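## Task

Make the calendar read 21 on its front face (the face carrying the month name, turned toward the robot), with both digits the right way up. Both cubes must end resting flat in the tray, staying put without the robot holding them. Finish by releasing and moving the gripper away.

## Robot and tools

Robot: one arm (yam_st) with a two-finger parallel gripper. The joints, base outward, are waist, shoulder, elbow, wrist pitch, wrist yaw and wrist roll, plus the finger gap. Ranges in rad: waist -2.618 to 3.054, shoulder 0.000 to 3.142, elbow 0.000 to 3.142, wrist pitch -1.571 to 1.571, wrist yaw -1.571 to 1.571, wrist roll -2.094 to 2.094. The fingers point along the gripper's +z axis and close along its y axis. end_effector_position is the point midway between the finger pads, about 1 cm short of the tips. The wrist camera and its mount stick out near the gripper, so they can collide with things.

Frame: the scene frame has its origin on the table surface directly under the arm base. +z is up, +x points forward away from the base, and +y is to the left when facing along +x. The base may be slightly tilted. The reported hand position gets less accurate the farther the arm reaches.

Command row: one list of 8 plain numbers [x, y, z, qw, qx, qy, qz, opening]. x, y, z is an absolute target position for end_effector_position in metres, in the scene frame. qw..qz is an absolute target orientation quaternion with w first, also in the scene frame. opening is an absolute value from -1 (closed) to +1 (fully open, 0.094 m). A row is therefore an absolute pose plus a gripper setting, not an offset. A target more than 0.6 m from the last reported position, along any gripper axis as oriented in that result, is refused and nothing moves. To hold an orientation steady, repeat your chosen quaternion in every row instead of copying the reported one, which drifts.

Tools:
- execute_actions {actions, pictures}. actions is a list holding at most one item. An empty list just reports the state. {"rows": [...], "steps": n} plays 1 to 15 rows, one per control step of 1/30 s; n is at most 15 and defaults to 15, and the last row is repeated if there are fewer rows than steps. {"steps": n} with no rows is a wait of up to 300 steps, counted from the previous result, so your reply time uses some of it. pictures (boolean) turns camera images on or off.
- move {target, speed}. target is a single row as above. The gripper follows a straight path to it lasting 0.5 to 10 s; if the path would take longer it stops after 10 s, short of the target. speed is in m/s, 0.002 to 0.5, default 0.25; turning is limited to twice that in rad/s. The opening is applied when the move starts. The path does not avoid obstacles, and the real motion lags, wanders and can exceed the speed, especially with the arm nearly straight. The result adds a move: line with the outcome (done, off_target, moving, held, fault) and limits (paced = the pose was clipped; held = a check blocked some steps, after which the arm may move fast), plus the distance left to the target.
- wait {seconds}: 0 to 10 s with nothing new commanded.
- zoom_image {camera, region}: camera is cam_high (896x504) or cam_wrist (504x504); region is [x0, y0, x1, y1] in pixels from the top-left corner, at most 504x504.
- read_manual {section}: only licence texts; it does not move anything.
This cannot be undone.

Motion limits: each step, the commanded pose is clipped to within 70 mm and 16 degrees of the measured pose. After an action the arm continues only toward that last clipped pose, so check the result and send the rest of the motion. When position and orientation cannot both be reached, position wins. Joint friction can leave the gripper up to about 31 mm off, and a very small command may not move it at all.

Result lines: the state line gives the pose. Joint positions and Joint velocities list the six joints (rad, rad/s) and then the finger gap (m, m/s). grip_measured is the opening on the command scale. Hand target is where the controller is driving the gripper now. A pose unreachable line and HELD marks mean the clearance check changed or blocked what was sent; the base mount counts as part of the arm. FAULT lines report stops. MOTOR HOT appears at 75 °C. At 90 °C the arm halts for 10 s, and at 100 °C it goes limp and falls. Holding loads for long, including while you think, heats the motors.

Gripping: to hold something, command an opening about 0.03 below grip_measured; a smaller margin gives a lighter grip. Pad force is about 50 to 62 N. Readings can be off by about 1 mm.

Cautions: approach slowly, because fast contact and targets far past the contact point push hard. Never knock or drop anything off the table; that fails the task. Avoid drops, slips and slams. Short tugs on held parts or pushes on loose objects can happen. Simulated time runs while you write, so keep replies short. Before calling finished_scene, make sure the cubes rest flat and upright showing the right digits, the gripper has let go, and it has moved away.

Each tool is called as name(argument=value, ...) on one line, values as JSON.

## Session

execute_actions(actions=[])

Scene clock: 0.00 s of 7600.00 s.
end_effector_position=(+0.4080, +0.1830, +0.2396) grip_measured=+1.000 end_effector_quat_wxyz=(+0.455, -0.313, +0.829, -0.086)
Joint positions: [-0.048  0.952  0.793 -0.029 -0.478 -0.09   0.094]
Joint velocities: [-0.007  0.012  0.002  0.022  0.051  0.007  0.   ]
Hand target: +0.408, +0.183, +0.240; +0.455, -0.313, +0.829, -0.086

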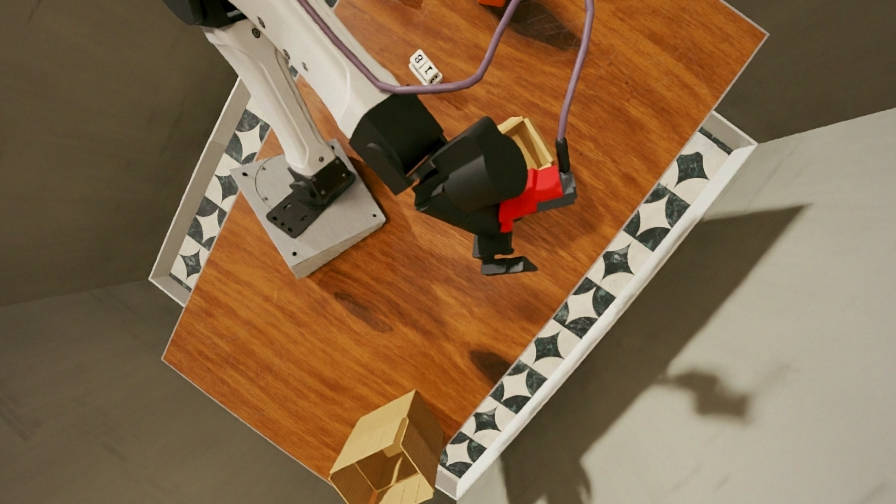

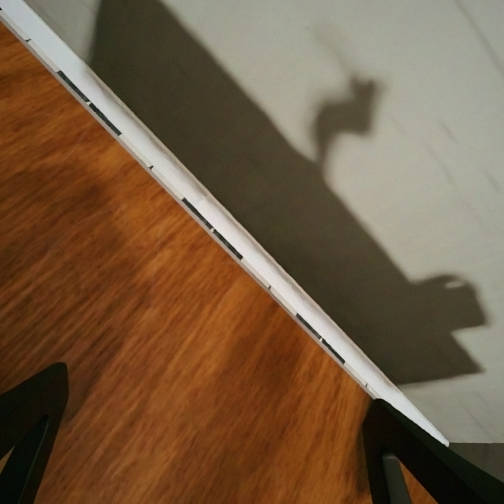

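zoom_image(camera="cam_high", region=[390, 35, 470, 100])

move(target=[0.02,0.30,0.16,0.28,-0.539,0.77,0.196,1], speed=0.35)

Region (390, 35, 470, 100) of cam_high's 896x504 image, scaled by 6.300, with more detail than that image has; it fills the top 410 rows of this view, and the rest is white.

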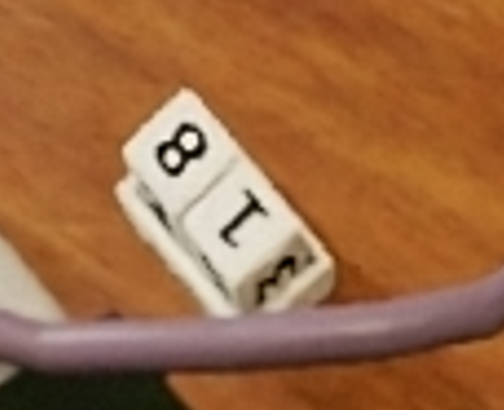

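Scene clock: 7.63 s of 7600.00 s.
end_effector_position=(+0.0200, +0.2935, +0.1575) grip_measured=+1.000 end_effector_quat_wxyz=(+0.283, -0.544, +0.762, +0.207)
Joint positions: [ 2.542  0.46   0.417 -0.546  1.221  0.51   0.094]
Joint velocities: [-0.002  0.012 -0.002 -0.007 -0.007  0.022  0.   ]
Hand target: +0.023, +0.297, +0.162; +0.288, -0.538, +0.766, +0.203
Off the commanded pose: 0.007 m, 2 deg.
After step 90, 1.63 s passed at rest.
move: done; limits=paced

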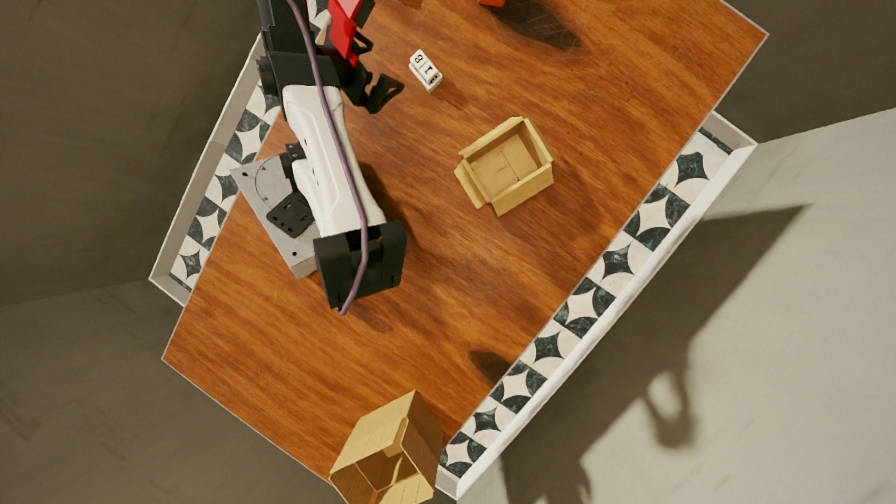

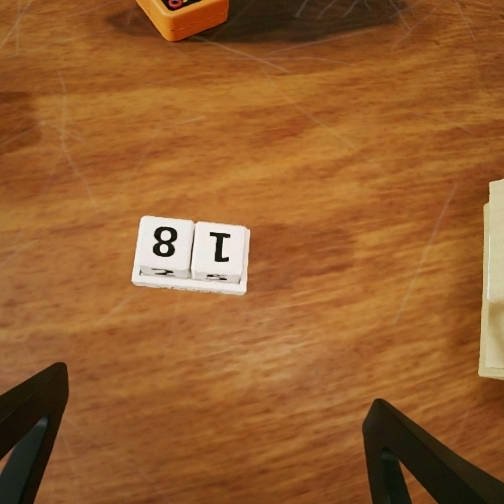

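zoom_image(camera="cam_wrist", region=[120, 200, 270, 310])

Region (120, 200, 270, 310) of cam_wrist's 504x504 image, scaled by 3.360, with more detail than that image has; it fills the top 370 rows of this view, and the rest is white.

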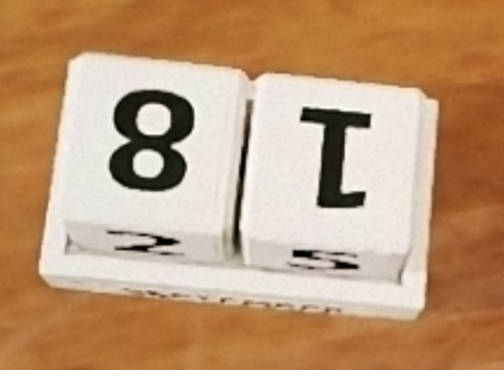

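move(target=[0.045,0.375,0.10,0,0.182,0.983,0,0.6], speed=0.3)

Scene clock: 21.43 s of 7600.00 s.
end_effector_position=(+0.0423, +0.3712, +0.1010) grip_measured=+0.602 end_effector_quat_wxyz=(+0.000, +0.167, +0.986, +0.004)
Joint positions: [ 1.757  1.196  1.147 -0.928  0.335  1.941  0.075]
Joint velocities: [-0.002  0.007 -0.012 -0.051 -0.037 -0.037  0.   ]
Hand target: +0.044, +0.375, +0.101; -0.001, +0.175, +0.985, -0.000
Off the commanded pose: 0.005 m, 2 deg.
After step 90, 7.33 s passed at rest.
move: done

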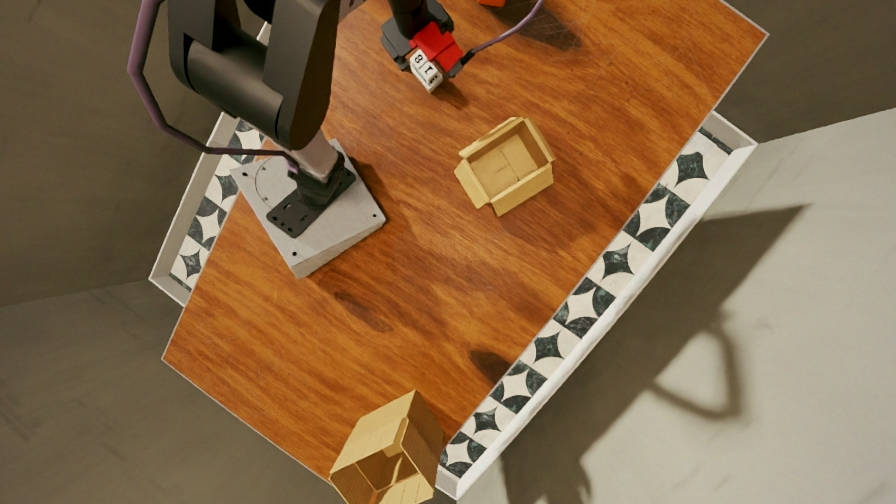

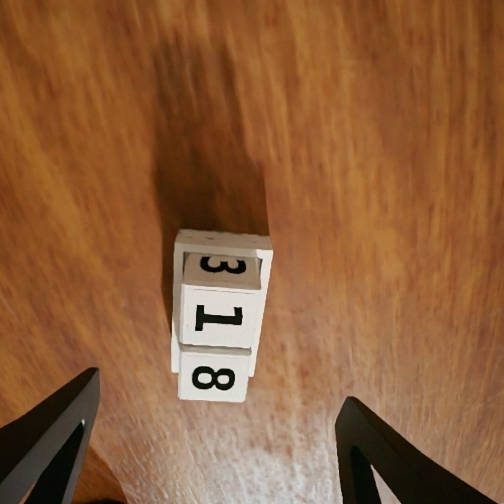

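move(target=[0.043,0.374,0.036,0,0.17,0.985,0,0.6], speed=0.08)

Scene clock: 25.00 s of 7600.00 s.
end_effector_position=(+0.0428, +0.3795, +0.0437) grip_measured=+0.602 end_effector_quat_wxyz=(+0.000, +0.174, +0.985, +0.007)
Joint positions: [ 1.679  1.317  1.06  -0.693  0.292  1.885  0.075]
Joint velocities: [-0.012  0.002 -0.002  0.051 -0.007 -0.037 -0.001]
Hand target: +0.042, +0.374, +0.036; +0.000, +0.170, +0.985, -0.001
Off the commanded pose: 0.009 m, 1 deg.
move: done

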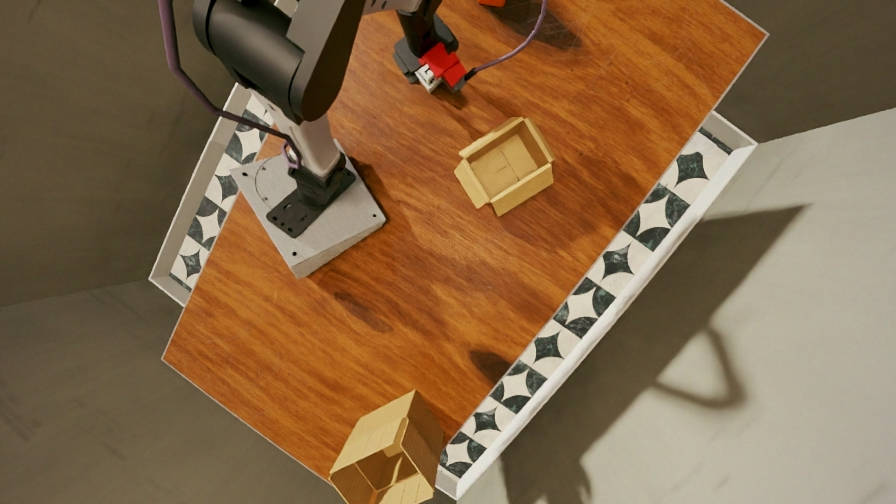

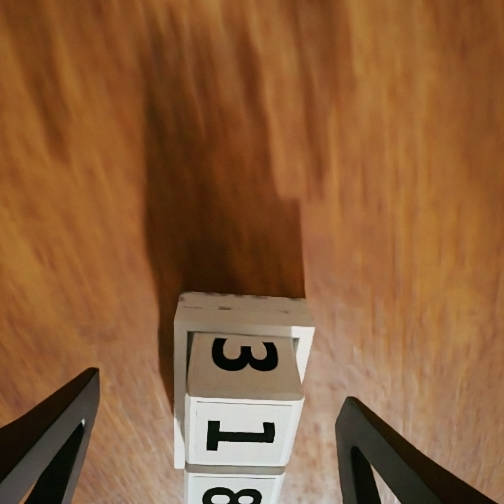

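move(target=[0.044,0.372,0.034,0,0.17,0.985,-0.016,0.3], speed=0.03)

Scene clock: 28.03 s of 7600.00 s.
end_effector_position=(+0.0433, +0.3761, +0.0379) grip_measured=+0.302 end_effector_quat_wxyz=(-0.001, +0.174, +0.985, -0.004)
Joint positions: [ 1.668  1.334  1.06  -0.695  0.28   1.883  0.061]
Joint velocities: [-0.012  0.007  0.012 -0.022  0.037 -0.066 -0.001]
Hand target: +0.044, +0.372, +0.034; -0.000, +0.170, +0.985, -0.016
Off the commanded pose: 0.006 m, 1 deg.
move: done

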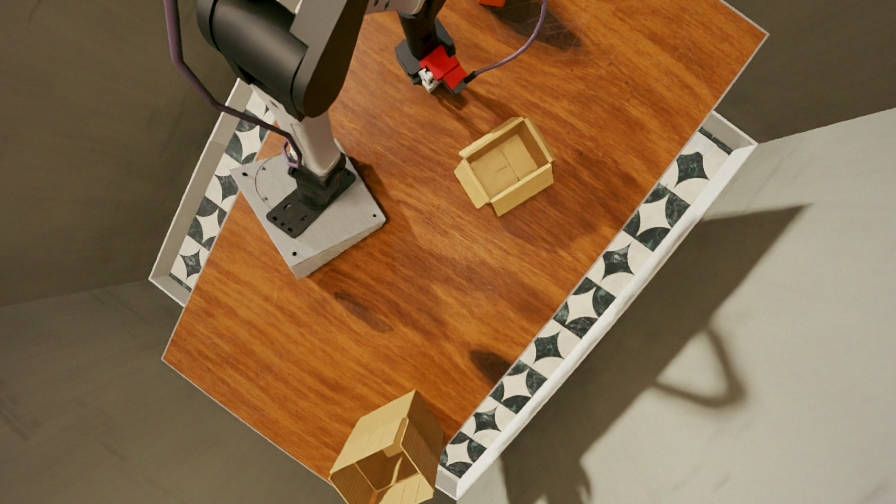

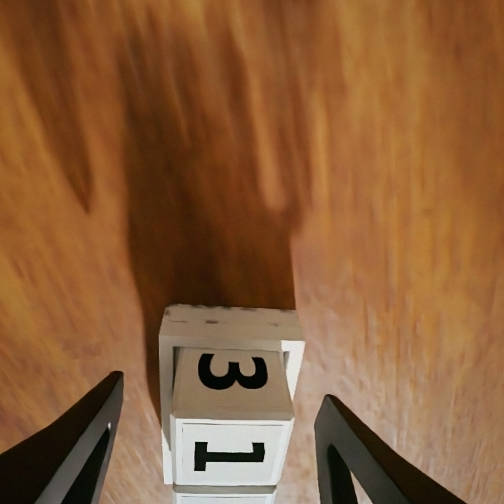

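execute_actions(actions=[{"rows":[[0.044,0.374,0.037,0,0.17,0.985,-0.01,0],[0.044,0.374,0.037,0,0.17,0.985,-0.01,-0.1],[0.044,0.374,0.037,0,0.17,0.985,-0.01,-0.2],[0.044,0.374,0.037,0,0.17,0.985,-0.01,-0.25],[0.044,0.374,0.037,0,0.17,0.985,-0.01,-0.28],[0.044,0.374,0.037,0,0.17,0.985,-0.01,-0.31],[0.044,0.374,0.037,0,0.17,0.985,-0.01,-0.34],[0.044,0.374,0.037,0,0.17,0.985,-0.01,-0.37],[0.044,0.374,0.037,0,0.17,0.985,-0.01,-0.4]],"steps":14}])

Scene clock: 35.67 s of 7600.00 s.
end_effector_position=(+0.0433, +0.3760, +0.0379) grip_measured=-0.338 end_effector_quat_wxyz=(-0.001, +0.174, +0.985, -0.004)
Joint positions: [ 1.668  1.334  1.06  -0.695  0.28   1.882  0.031]
Joint velocities: [-0.002 -0.012 -0.012 -0.037 -0.066 -0.066  0.   ]
Hand target: +0.044, +0.374, +0.037; +0.000, +0.170, +0.985, -0.010
Off the commanded pose: 0.002 m, 1 deg.
Steps of this call (steps 1 to 90: nothing new was sent; then 4.17 s passed at rest; steps 91 to 104: all 14 steps of this action). Readings (end_effector_position):
91: (+0.0433, +0.3761, +0.0379)
92: (+0.0433, +0.3761, +0.0379)
94: (+0.0433, +0.3760, +0.0379)
98: (+0.0433, +0.3760, +0.0379)
104: the state above

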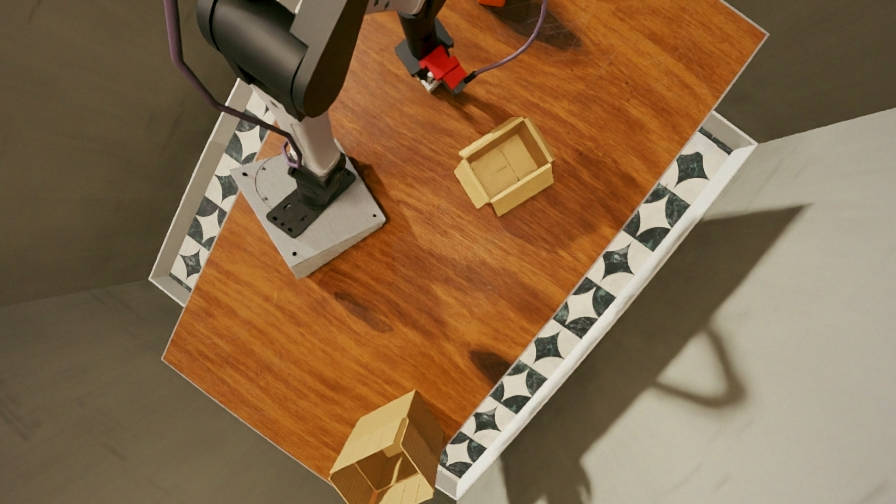

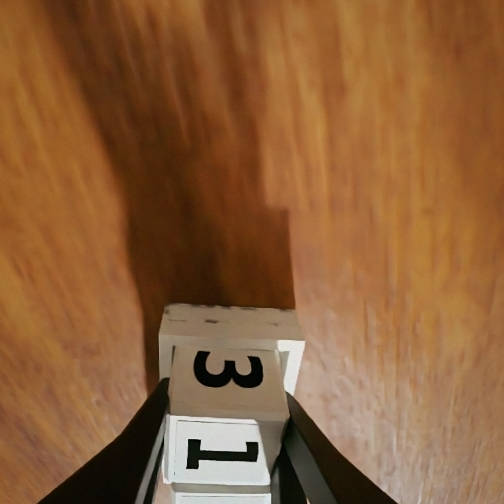

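move(target=[0.046,0.382,0.10,0,0.174,0.985,0,-0.37], speed=0.1)

move(target=[0.165,0.48,0.06,0,0.174,0.985,0,-0.37], speed=0.2)

Scene clock: 40.20 s of 7600.00 s.
end_effector_position=(+0.0450, +0.3749, +0.0889) grip_measured=-0.338 end_effector_quat_wxyz=(+0.001, +0.169, +0.985, -0.014)
Joint positions: [ 1.723  1.252  1.174 -0.925  0.311  1.928  0.031]
Joint velocities: [ 0.012  0.002 -0.012  0.095 -0.095 -0.022 -0.   ]
Hand target: +0.046, +0.381, +0.100; -0.000, +0.174, +0.985, +0.000
Off the commanded pose: 0.013 m, 2 deg.
After step 90, 0.33 s passed at rest.
move: off_target

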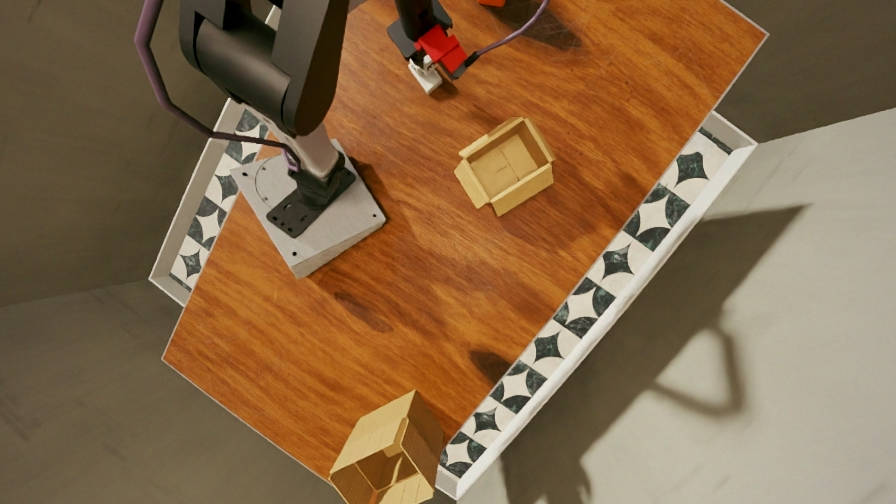

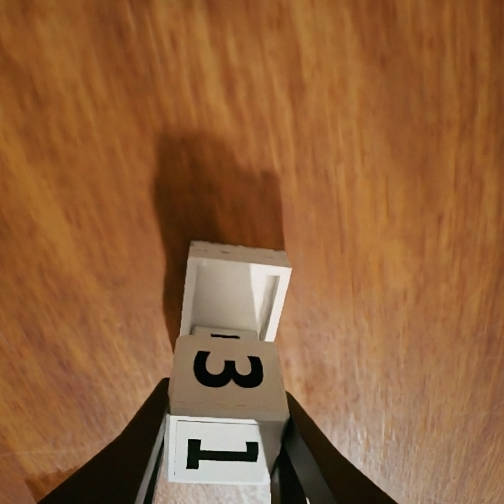

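Scene clock: 41.67 s of 7600.00 s.
end_effector_position=(+0.1613, +0.4780, +0.0599) grip_measured=-0.338 end_effector_quat_wxyz=(+0.003, +0.177, +0.984, -0.002)
Joint positions: [ 1.349  1.659  1.769 -1.025  0.1    1.626  0.031]
Joint velocities: [-0.007 -0.007 -0.002 -0.022 -0.037 -0.037  0.   ]
Hand target: +0.163, +0.481, +0.061; +0.001, +0.174, +0.985, -0.002
Off the commanded pose: 0.004 m, 1 deg.
move: done

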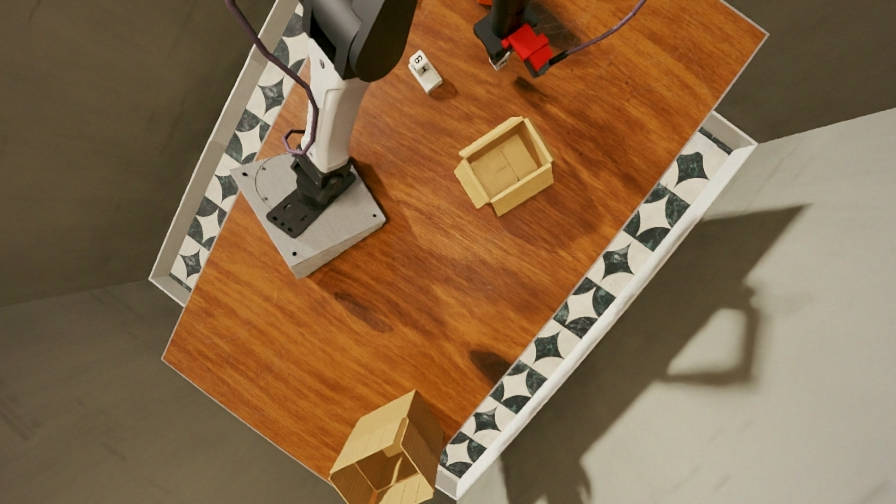

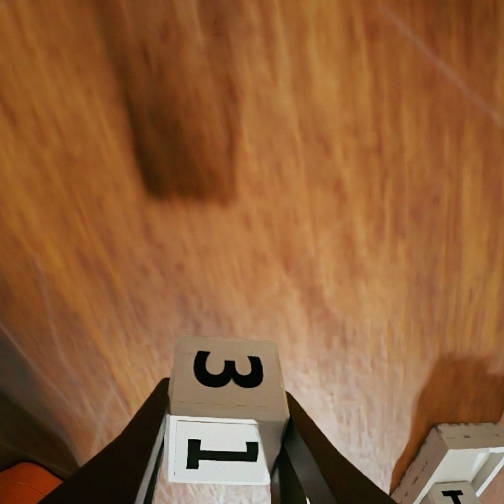

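Shift a bit right while lowering (shoulder-driven).

move(target=[0.195,0.482,0.024,0,0.174,0.985,0,-0.37], speed=0.04)

Scene clock: 47.93 s of 7600.00 s.
end_effector_position=(+0.1881, +0.4764, +0.0305) grip_measured=-0.338 end_effector_quat_wxyz=(-0.002, +0.175, +0.984, -0.008)
Joint positions: [ 1.263  1.738  1.795 -0.98   0.039  1.555  0.031]
Joint velocities: [ 0.002  0.002  0.007  0.037  0.007  0.037 -0.   ]
Hand target: +0.194, +0.482, +0.024; +0.000, +0.174, +0.985, -0.001
Off the commanded pose: 0.011 m, 1 deg.
After step 90, 1.80 s passed at rest.
move: off_target

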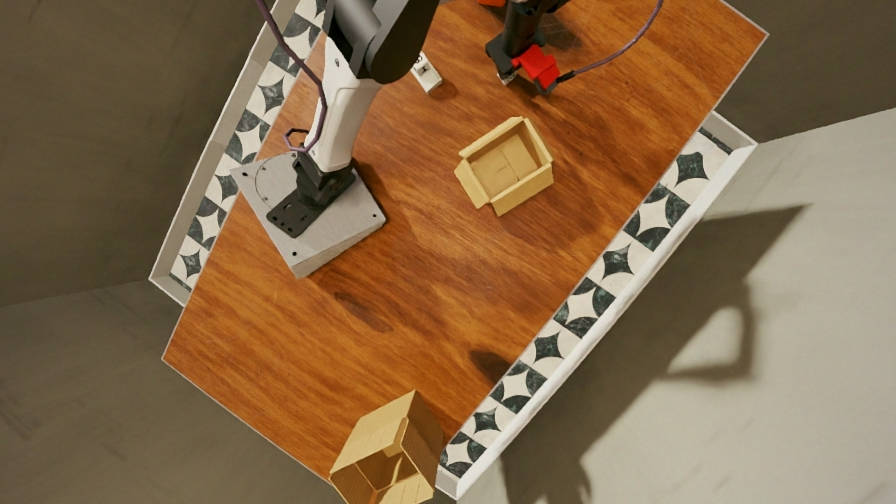

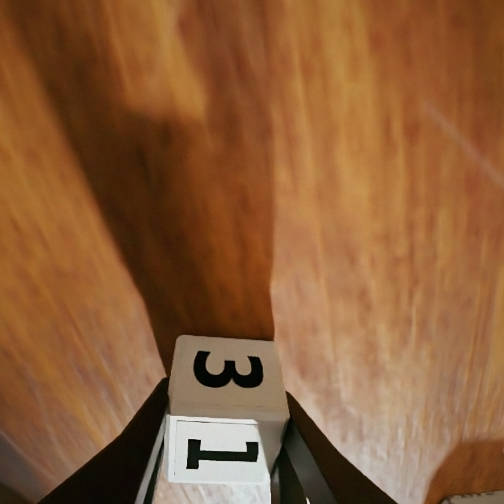

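execute_actions(actions=[{"rows":[[0.188,0.477,0.031,0,0.174,0.985,0,0.5]],"steps":8}], pictures=false)

move(target=[0.188,0.48,0.10,0,0.174,0.985,0,0.5], speed=0.15)

move(target=[0.185,0.465,0.07,0.446,-0.481,0.687,0.312,0.5], speed=0.35)

Scene clock: 52.57 s of 7600.00 s.
end_effector_position=(+0.1889, +0.4783, +0.0305) grip_measured=+0.498 end_effector_quat_wxyz=(-0.001, +0.175, +0.985, -0.004)
Joint positions: [ 1.263  1.738  1.795 -0.972  0.039  1.553  0.07 ]
Joint velocities: [-0.027  0.012 -0.027  0.022  0.007  0.007  0.   ]
Hand target: +0.188, +0.477, +0.031; +0.000, +0.174, +0.985, -0.000
Off the commanded pose: 0.002 m, 0 deg.
Steps of this call (steps 1 to 90: nothing new was sent; then 1.37 s passed at rest; steps 91 to 98: all 8 steps of this action). Readings (end_effector_position):
91: (+0.1882, +0.4765, +0.0305)
92: (+0.1884, +0.4771, +0.0305)
94: (+0.1886, +0.4776, +0.0305)
98: the state above

Scene clock: 53.90 s of 7600.00 s.
end_effector_position=(+0.1903, +0.4752, +0.0916) grip_measured=+0.498 end_effector_quat_wxyz=(-0.001, +0.175, +0.985, -0.006)
Joint positions: [ 1.263  1.663  1.913 -1.171  0.039  1.553  0.07 ]
Joint velocities: [-0.002 -0.007 -0.017  0.007  0.051 -0.022 -0.001]
Hand target: +0.188, +0.479, +0.100; +0.000, +0.174, +0.985, +0.000
Off the commanded pose: 0.010 m, 1 deg.
move: done

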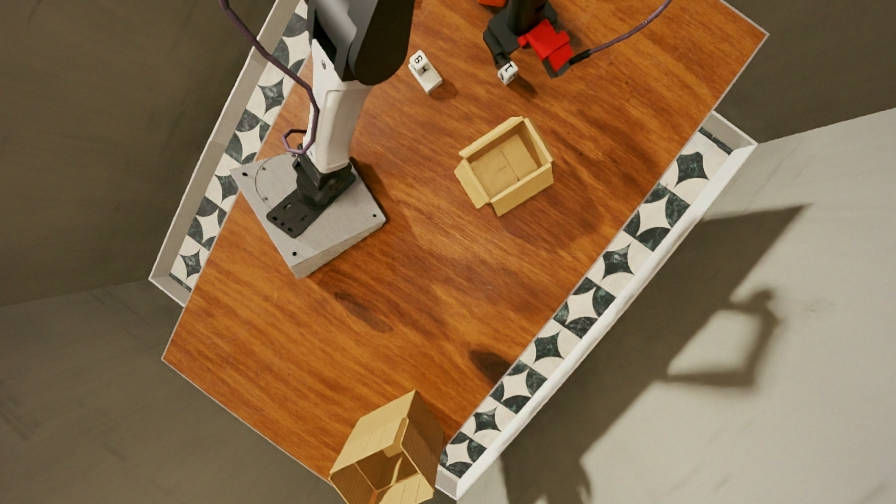

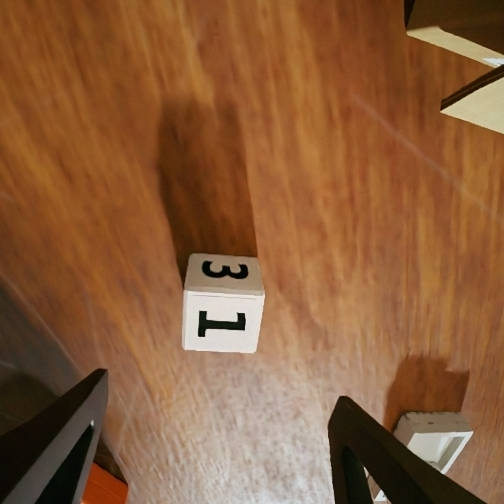

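Scene clock: 57.37 s of 7600.00 s.
end_effector_position=(+0.1852, +0.4721, +0.0752) grip_measured=+0.498 end_effector_quat_wxyz=(+0.451, -0.468, +0.693, +0.311)
Joint positions: [ 1.261  1.432  0.54   1.146  0.018 -0.024  0.07 ]
Joint velocities: [-0.002 -0.002 -0.007 -0.081 -0.007  0.125 -0.001]
Hand target: +0.185, +0.466, +0.069; +0.450, -0.474, +0.693, +0.306
Off the commanded pose: 0.009 m, 2 deg.
move: done

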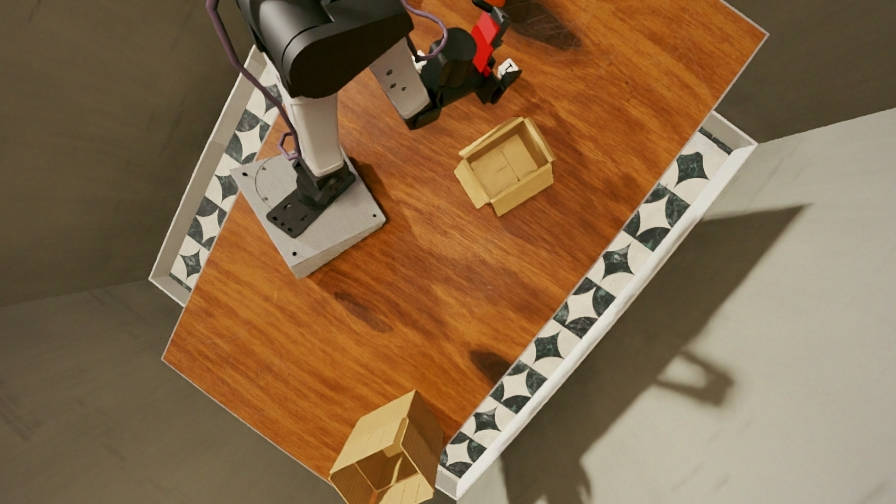

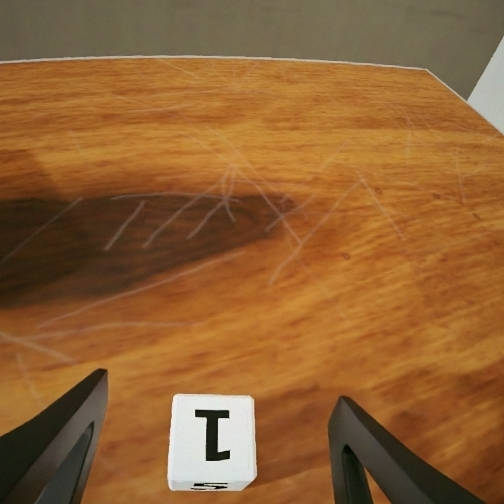

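move(target=[0.187,0.481,0.028,0.452,-0.478,0.683,0.317,0.4], speed=0.07)

Scene clock: 60.27 s of 7600.00 s.
end_effector_position=(+0.1790, +0.4746, +0.0229) grip_measured=+0.402 end_effector_quat_wxyz=(+0.437, -0.480, +0.693, +0.313)
Joint positions: [ 1.261  1.677  0.589  1.315 -0.009 -0.031  0.066]
Joint velocities: [-0.017  0.017 -0.002 -0.007 -0.007  0.051 -0.001]
Hand target: +0.187, +0.481, +0.028; +0.452, -0.478, +0.683, +0.317
Off the commanded pose: 0.011 m, 2 deg.
move: off_target

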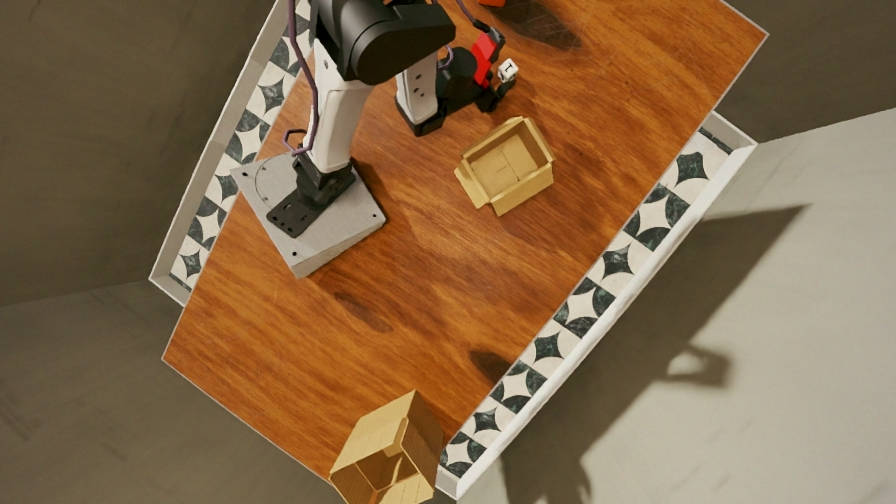

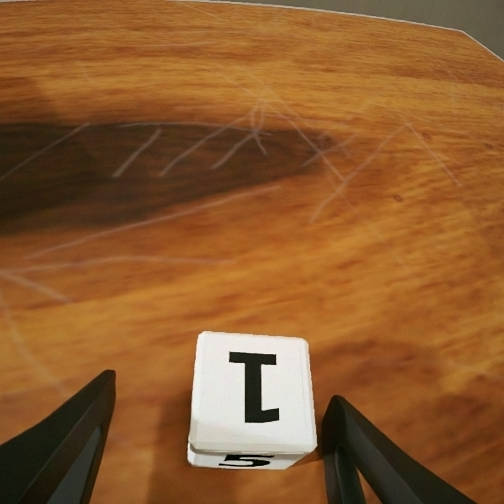

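execute_actions(actions=[{"rows":[[0.187,0.481,0.028,0.452,-0.478,0.683,0.317,0.3],[0.187,0.481,0.028,0.452,-0.478,0.683,0.317,0.2],[0.187,0.481,0.028,0.452,-0.478,0.683,0.317,0.12],[0.187,0.481,0.028,0.452,-0.478,0.683,0.317,0.06],[0.187,0.481,0.028,0.452,-0.478,0.683,0.317,0],[0.187,0.481,0.028,0.452,-0.478,0.683,0.317,-0.06],[0.187,0.481,0.028,0.452,-0.478,0.683,0.317,-0.12],[0.187,0.481,0.028,0.452,-0.478,0.683,0.317,-0.18],[0.187,0.481,0.028,0.452,-0.478,0.683,0.317,-0.24],[0.187,0.481,0.028,0.452,-0.478,0.683,0.317,-0.29],[0.187,0.481,0.028,0.452,-0.478,0.683,0.317,-0.33],[0.187,0.481,0.028,0.452,-0.478,0.683,0.317,-0.37]],"steps":15}], pictures=false)

move(target=[0.18,0.475,0.10,0.437,-0.48,0.693,0.313,-0.37], speed=0.15)

move(target=[0.15,0.455,0.07,-0.213,-0.17,0.961,-0.038,-0.37], speed=0.3)

Scene clock: 69.87 s of 7600.00 s.
end_effector_position=(+0.1810, +0.4741, +0.0235) grip_measured=-0.340 end_effector_quat_wxyz=(+0.439, -0.479, +0.693, +0.313)
Joint positions: [ 1.256  1.677  0.589  1.318 -0.01  -0.031  0.031]
Joint velocities: [-0.012  0.002  0.007  0.066 -0.022 -0.066  0.001]
Hand target: +0.187, +0.481, +0.028; +0.452, -0.478, +0.683, +0.317
Off the commanded pose: 0.010 m, 2 deg.
Steps of this call (steps 1 to 90: nothing new was sent; then 6.10 s passed at rest; steps 91 to 105: all 15 steps of this action). Readings (end_effector_position):
91: (+0.1791, +0.4747, +0.0232)
92: (+0.1796, +0.4746, +0.0233)
94: (+0.1806, +0.4742, +0.0233)
98: (+0.1811, +0.4741, +0.0234)
105: the state above

Scene clock: 71.33 s of 7600.00 s.
end_effector_position=(+0.1847, +0.4757, +0.0972) grip_measured=-0.340 end_effector_quat_wxyz=(+0.438, -0.480, +0.694, +0.311)
Joint positions: [ 1.256  1.3    0.564  0.963 -0.009 -0.031  0.031]
Joint velocities: [-0.017 -0.022  0.007 -0.037 -0.022  0.007 -0.001]
Hand target: +0.180, +0.474, +0.100; +0.437, -0.480, +0.693, +0.313
Off the commanded pose: 0.006 m, 0 deg.
move: done

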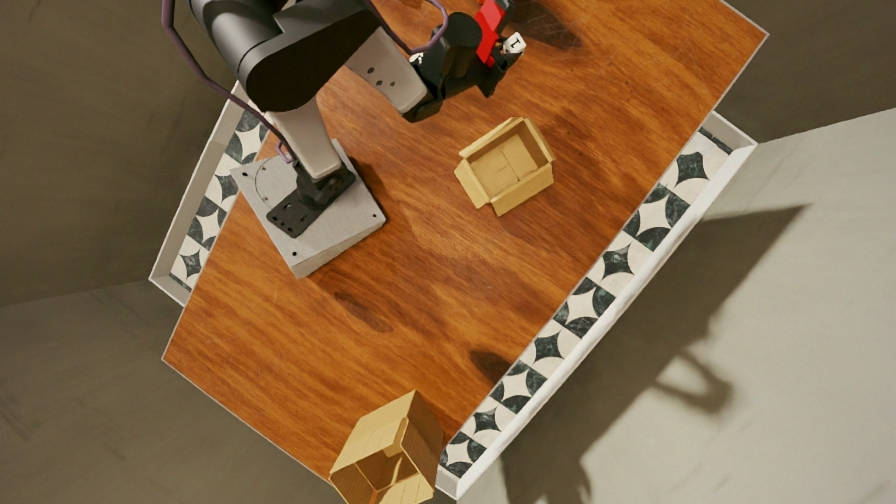

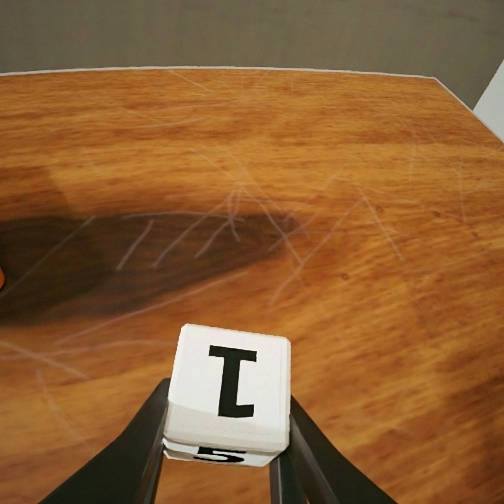

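Scene clock: 74.97 s of 7600.00 s.
end_effector_position=(+0.1467, +0.4533, +0.0695) grip_measured=-0.340 end_effector_quat_wxyz=(-0.212, -0.191, +0.958, -0.038)
Joint positions: [ 1.199  1.855  2.093 -1.462 -0.299  0.709  0.031]
Joint velocities: [ 0.007  0.002 -0.012 -0.022  0.022  0.007 -0.   ]
Hand target: +0.149, +0.454, +0.071; -0.214, -0.183, +0.959, -0.038
Off the commanded pose: 0.004 m, 2 deg.
move: done

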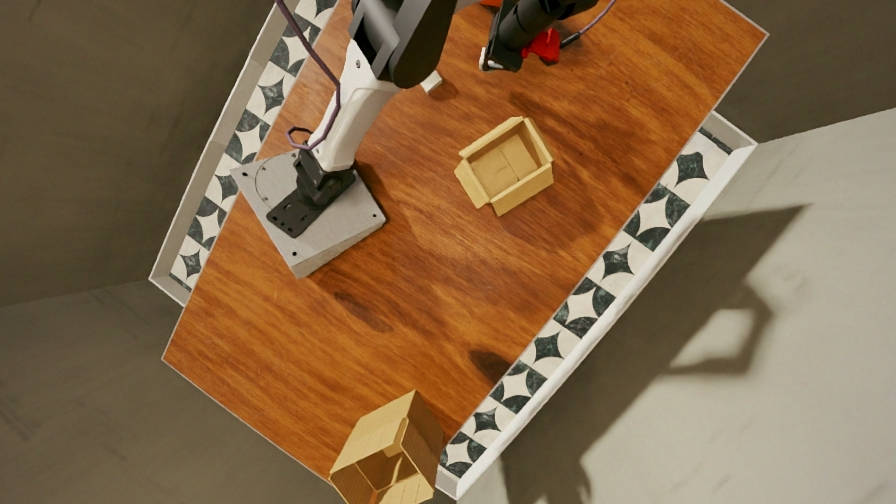

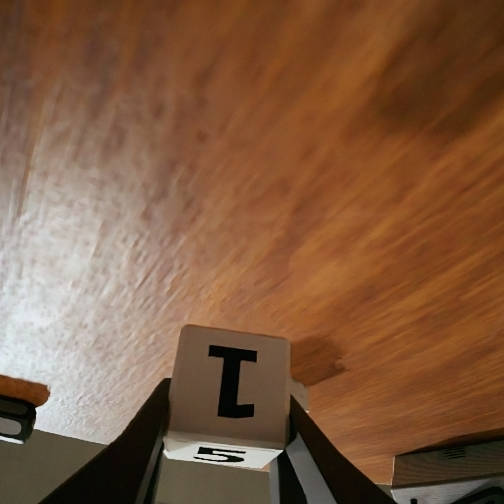

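move(target=[0.155,0.468,0.022,-0.213,-0.17,0.961,-0.038,-0.37], speed=0.04)

Scene clock: 78.17 s of 7600.00 s.
end_effector_position=(+0.1496, +0.4626, +0.0306) grip_measured=-0.340 end_effector_quat_wxyz=(-0.218, -0.177, +0.959, -0.044)
Joint positions: [ 1.199  1.971  2.149 -1.418 -0.307  0.734  0.031]
Joint velocities: [-0.007  0.012  0.012 -0.037  0.007  0.037 -0.   ]
Hand target: +0.155, +0.468, +0.022; -0.213, -0.170, +0.961, -0.038
Off the commanded pose: 0.012 m, 1 deg.
move: off_target

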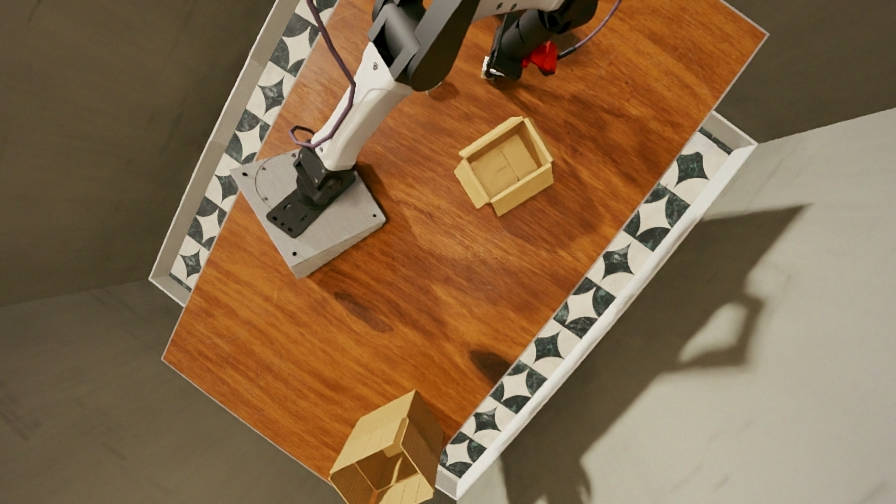

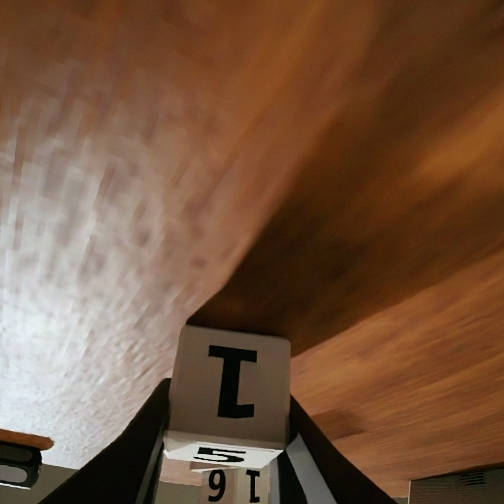

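execute_actions(actions=[{"rows":[[0.15,0.463,0.031,-0.218,-0.177,0.959,-0.044,0.6]],"steps":8}], pictures=false)

move(target=[0.148,0.465,0.09,-0.05,-0.2,0.978,-0.01,0.6], speed=0.15)

move(target=[0.146,0.462,0.075,0,-0.824,0.566,0,0.6], speed=0.4)

Scene clock: 82.57 s of 7600.00 s.
end_effector_position=(+0.1495, +0.4625, +0.0306) grip_measured=+0.597 end_effector_quat_wxyz=(-0.219, -0.176, +0.959, -0.044)
Joint positions: [ 1.199  1.971  2.15  -1.419 -0.307  0.736  0.075]
Joint velocities: [ 0.002 -0.002 -0.002  0.037 -0.007 -0.007  0.001]
Hand target: +0.150, +0.463, +0.031; -0.218, -0.177, +0.959, -0.044
Off the commanded pose: 0.001 m, 0 deg.
Steps of this call (steps 1 to 90: nothing new was sent; then 1.13 s passed at rest; steps 91 to 98: all 8 steps of this action). Readings (end_effector_position):
91: (+0.1495, +0.4625, +0.0306)
92: (+0.1495, +0.4625, +0.0306)
94: (+0.1495, +0.4625, +0.0306)
98: the state above

Scene clock: 84.47 s of 7600.00 s.
end_effector_position=(+0.1503, +0.4640, +0.0866) grip_measured=+0.598 end_effector_quat_wxyz=(-0.055, -0.200, +0.978, -0.017)
Joint positions: [ 1.329  1.643  1.849 -1.201  0.001  0.854  0.075]
Joint velocities: [-0.017  0.007 -0.002  0.022 -0.066 -0.037  0.001]
Hand target: +0.149, +0.464, +0.090; -0.049, -0.198, +0.979, -0.012
Off the commanded pose: 0.004 m, 1 deg.
move: done

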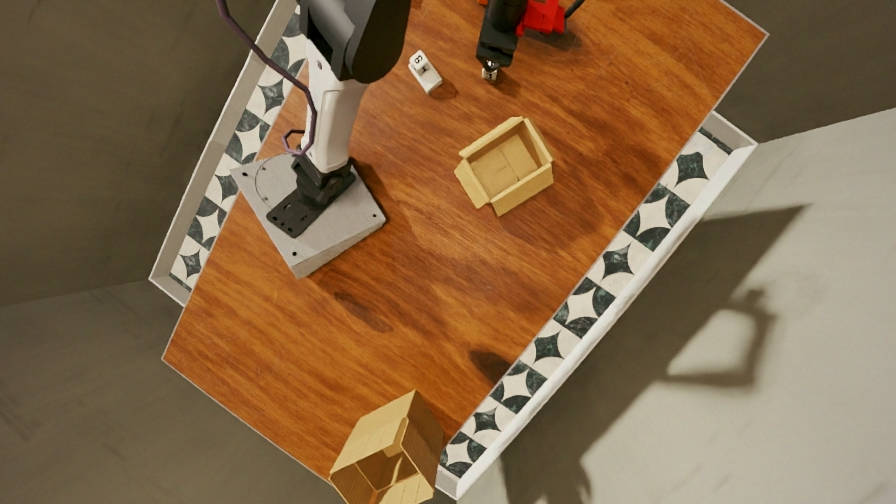

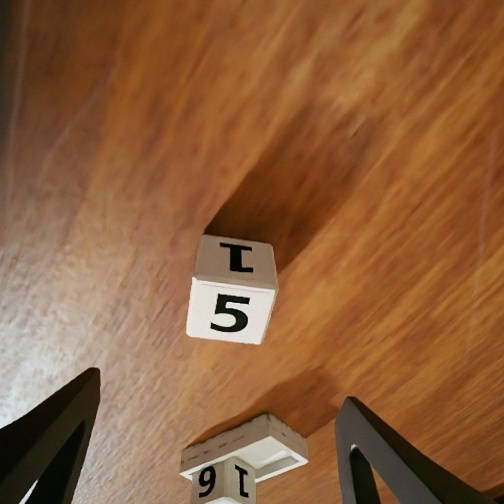

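Scene clock: 87.07 s of 7600.00 s.
end_effector_position=(+0.1480, +0.4613, +0.0698) grip_measured=+0.598 end_effector_quat_wxyz=(+0.010, +0.819, -0.573, +0.005)
Joint positions: [ 1.376  1.589  1.686 -1.033  0.112 -0.627  0.075]
Joint velocities: [ 0.002  0.002 -0.017  0.037  0.007 -0.007 -0.001]
Hand target: +0.146, +0.462, +0.075; +0.000, +0.824, -0.567, +0.001
Off the commanded pose: 0.006 m, 2 deg.
move: done

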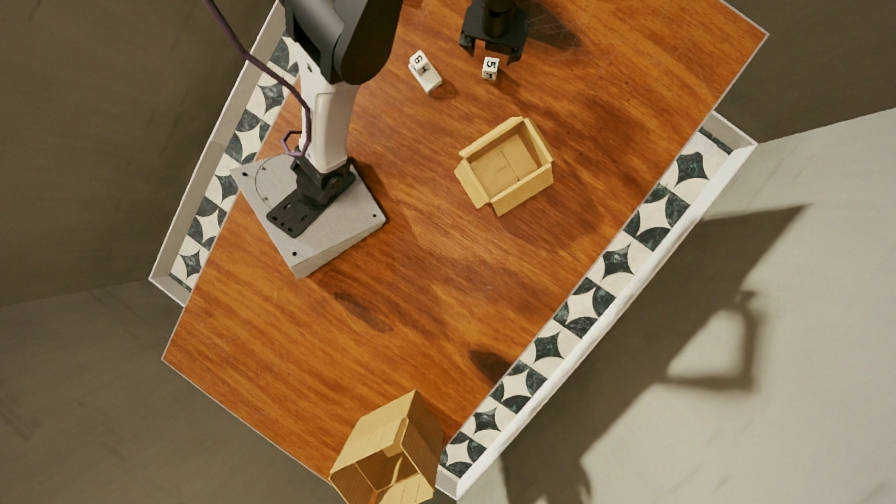

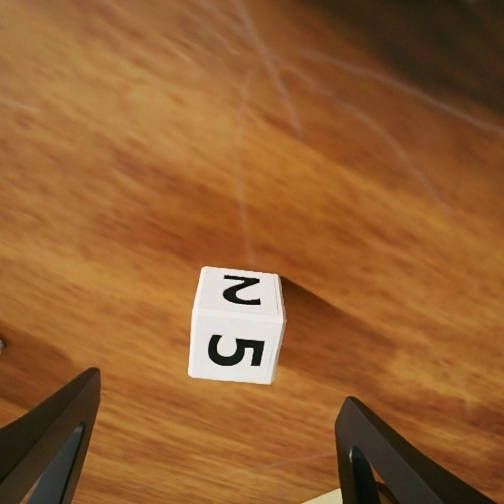

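move(target=[0.15,0.463,0.026,0,-0.81,0.586,0,0.5], speed=0.07)

Scene clock: 89.97 s of 7600.00 s.
end_effector_position=(+0.1491, +0.4671, +0.0333) grip_measured=+0.502 end_effector_quat_wxyz=(-0.005, +0.815, -0.580, +0.000)
Joint positions: [ 1.365  1.636  1.613 -0.882  0.106 -0.623  0.071]
Joint velocities: [-0.007  0.002 -0.002  0.037  0.037 -0.007 -0.001]
Hand target: +0.150, +0.463, +0.026; +0.000, +0.810, -0.586, +0.000
Off the commanded pose: 0.008 m, 1 deg.
move: done

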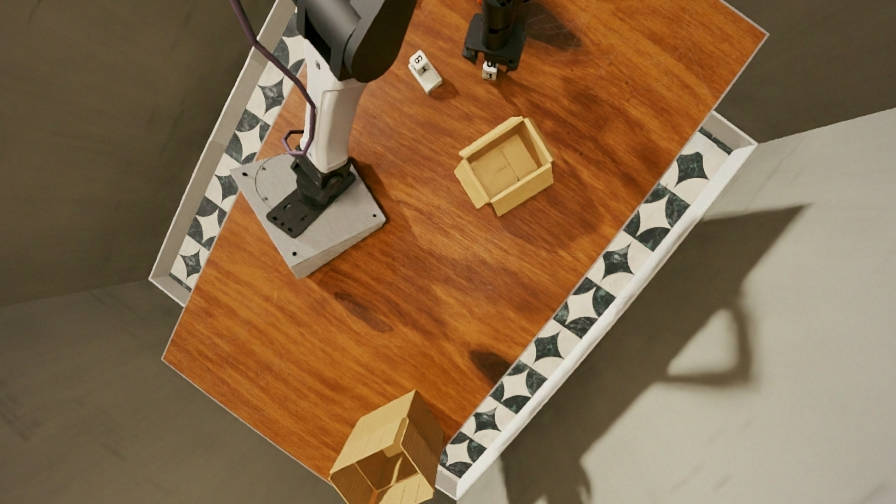

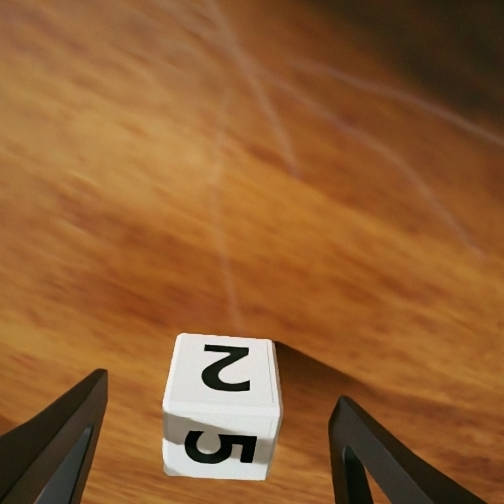

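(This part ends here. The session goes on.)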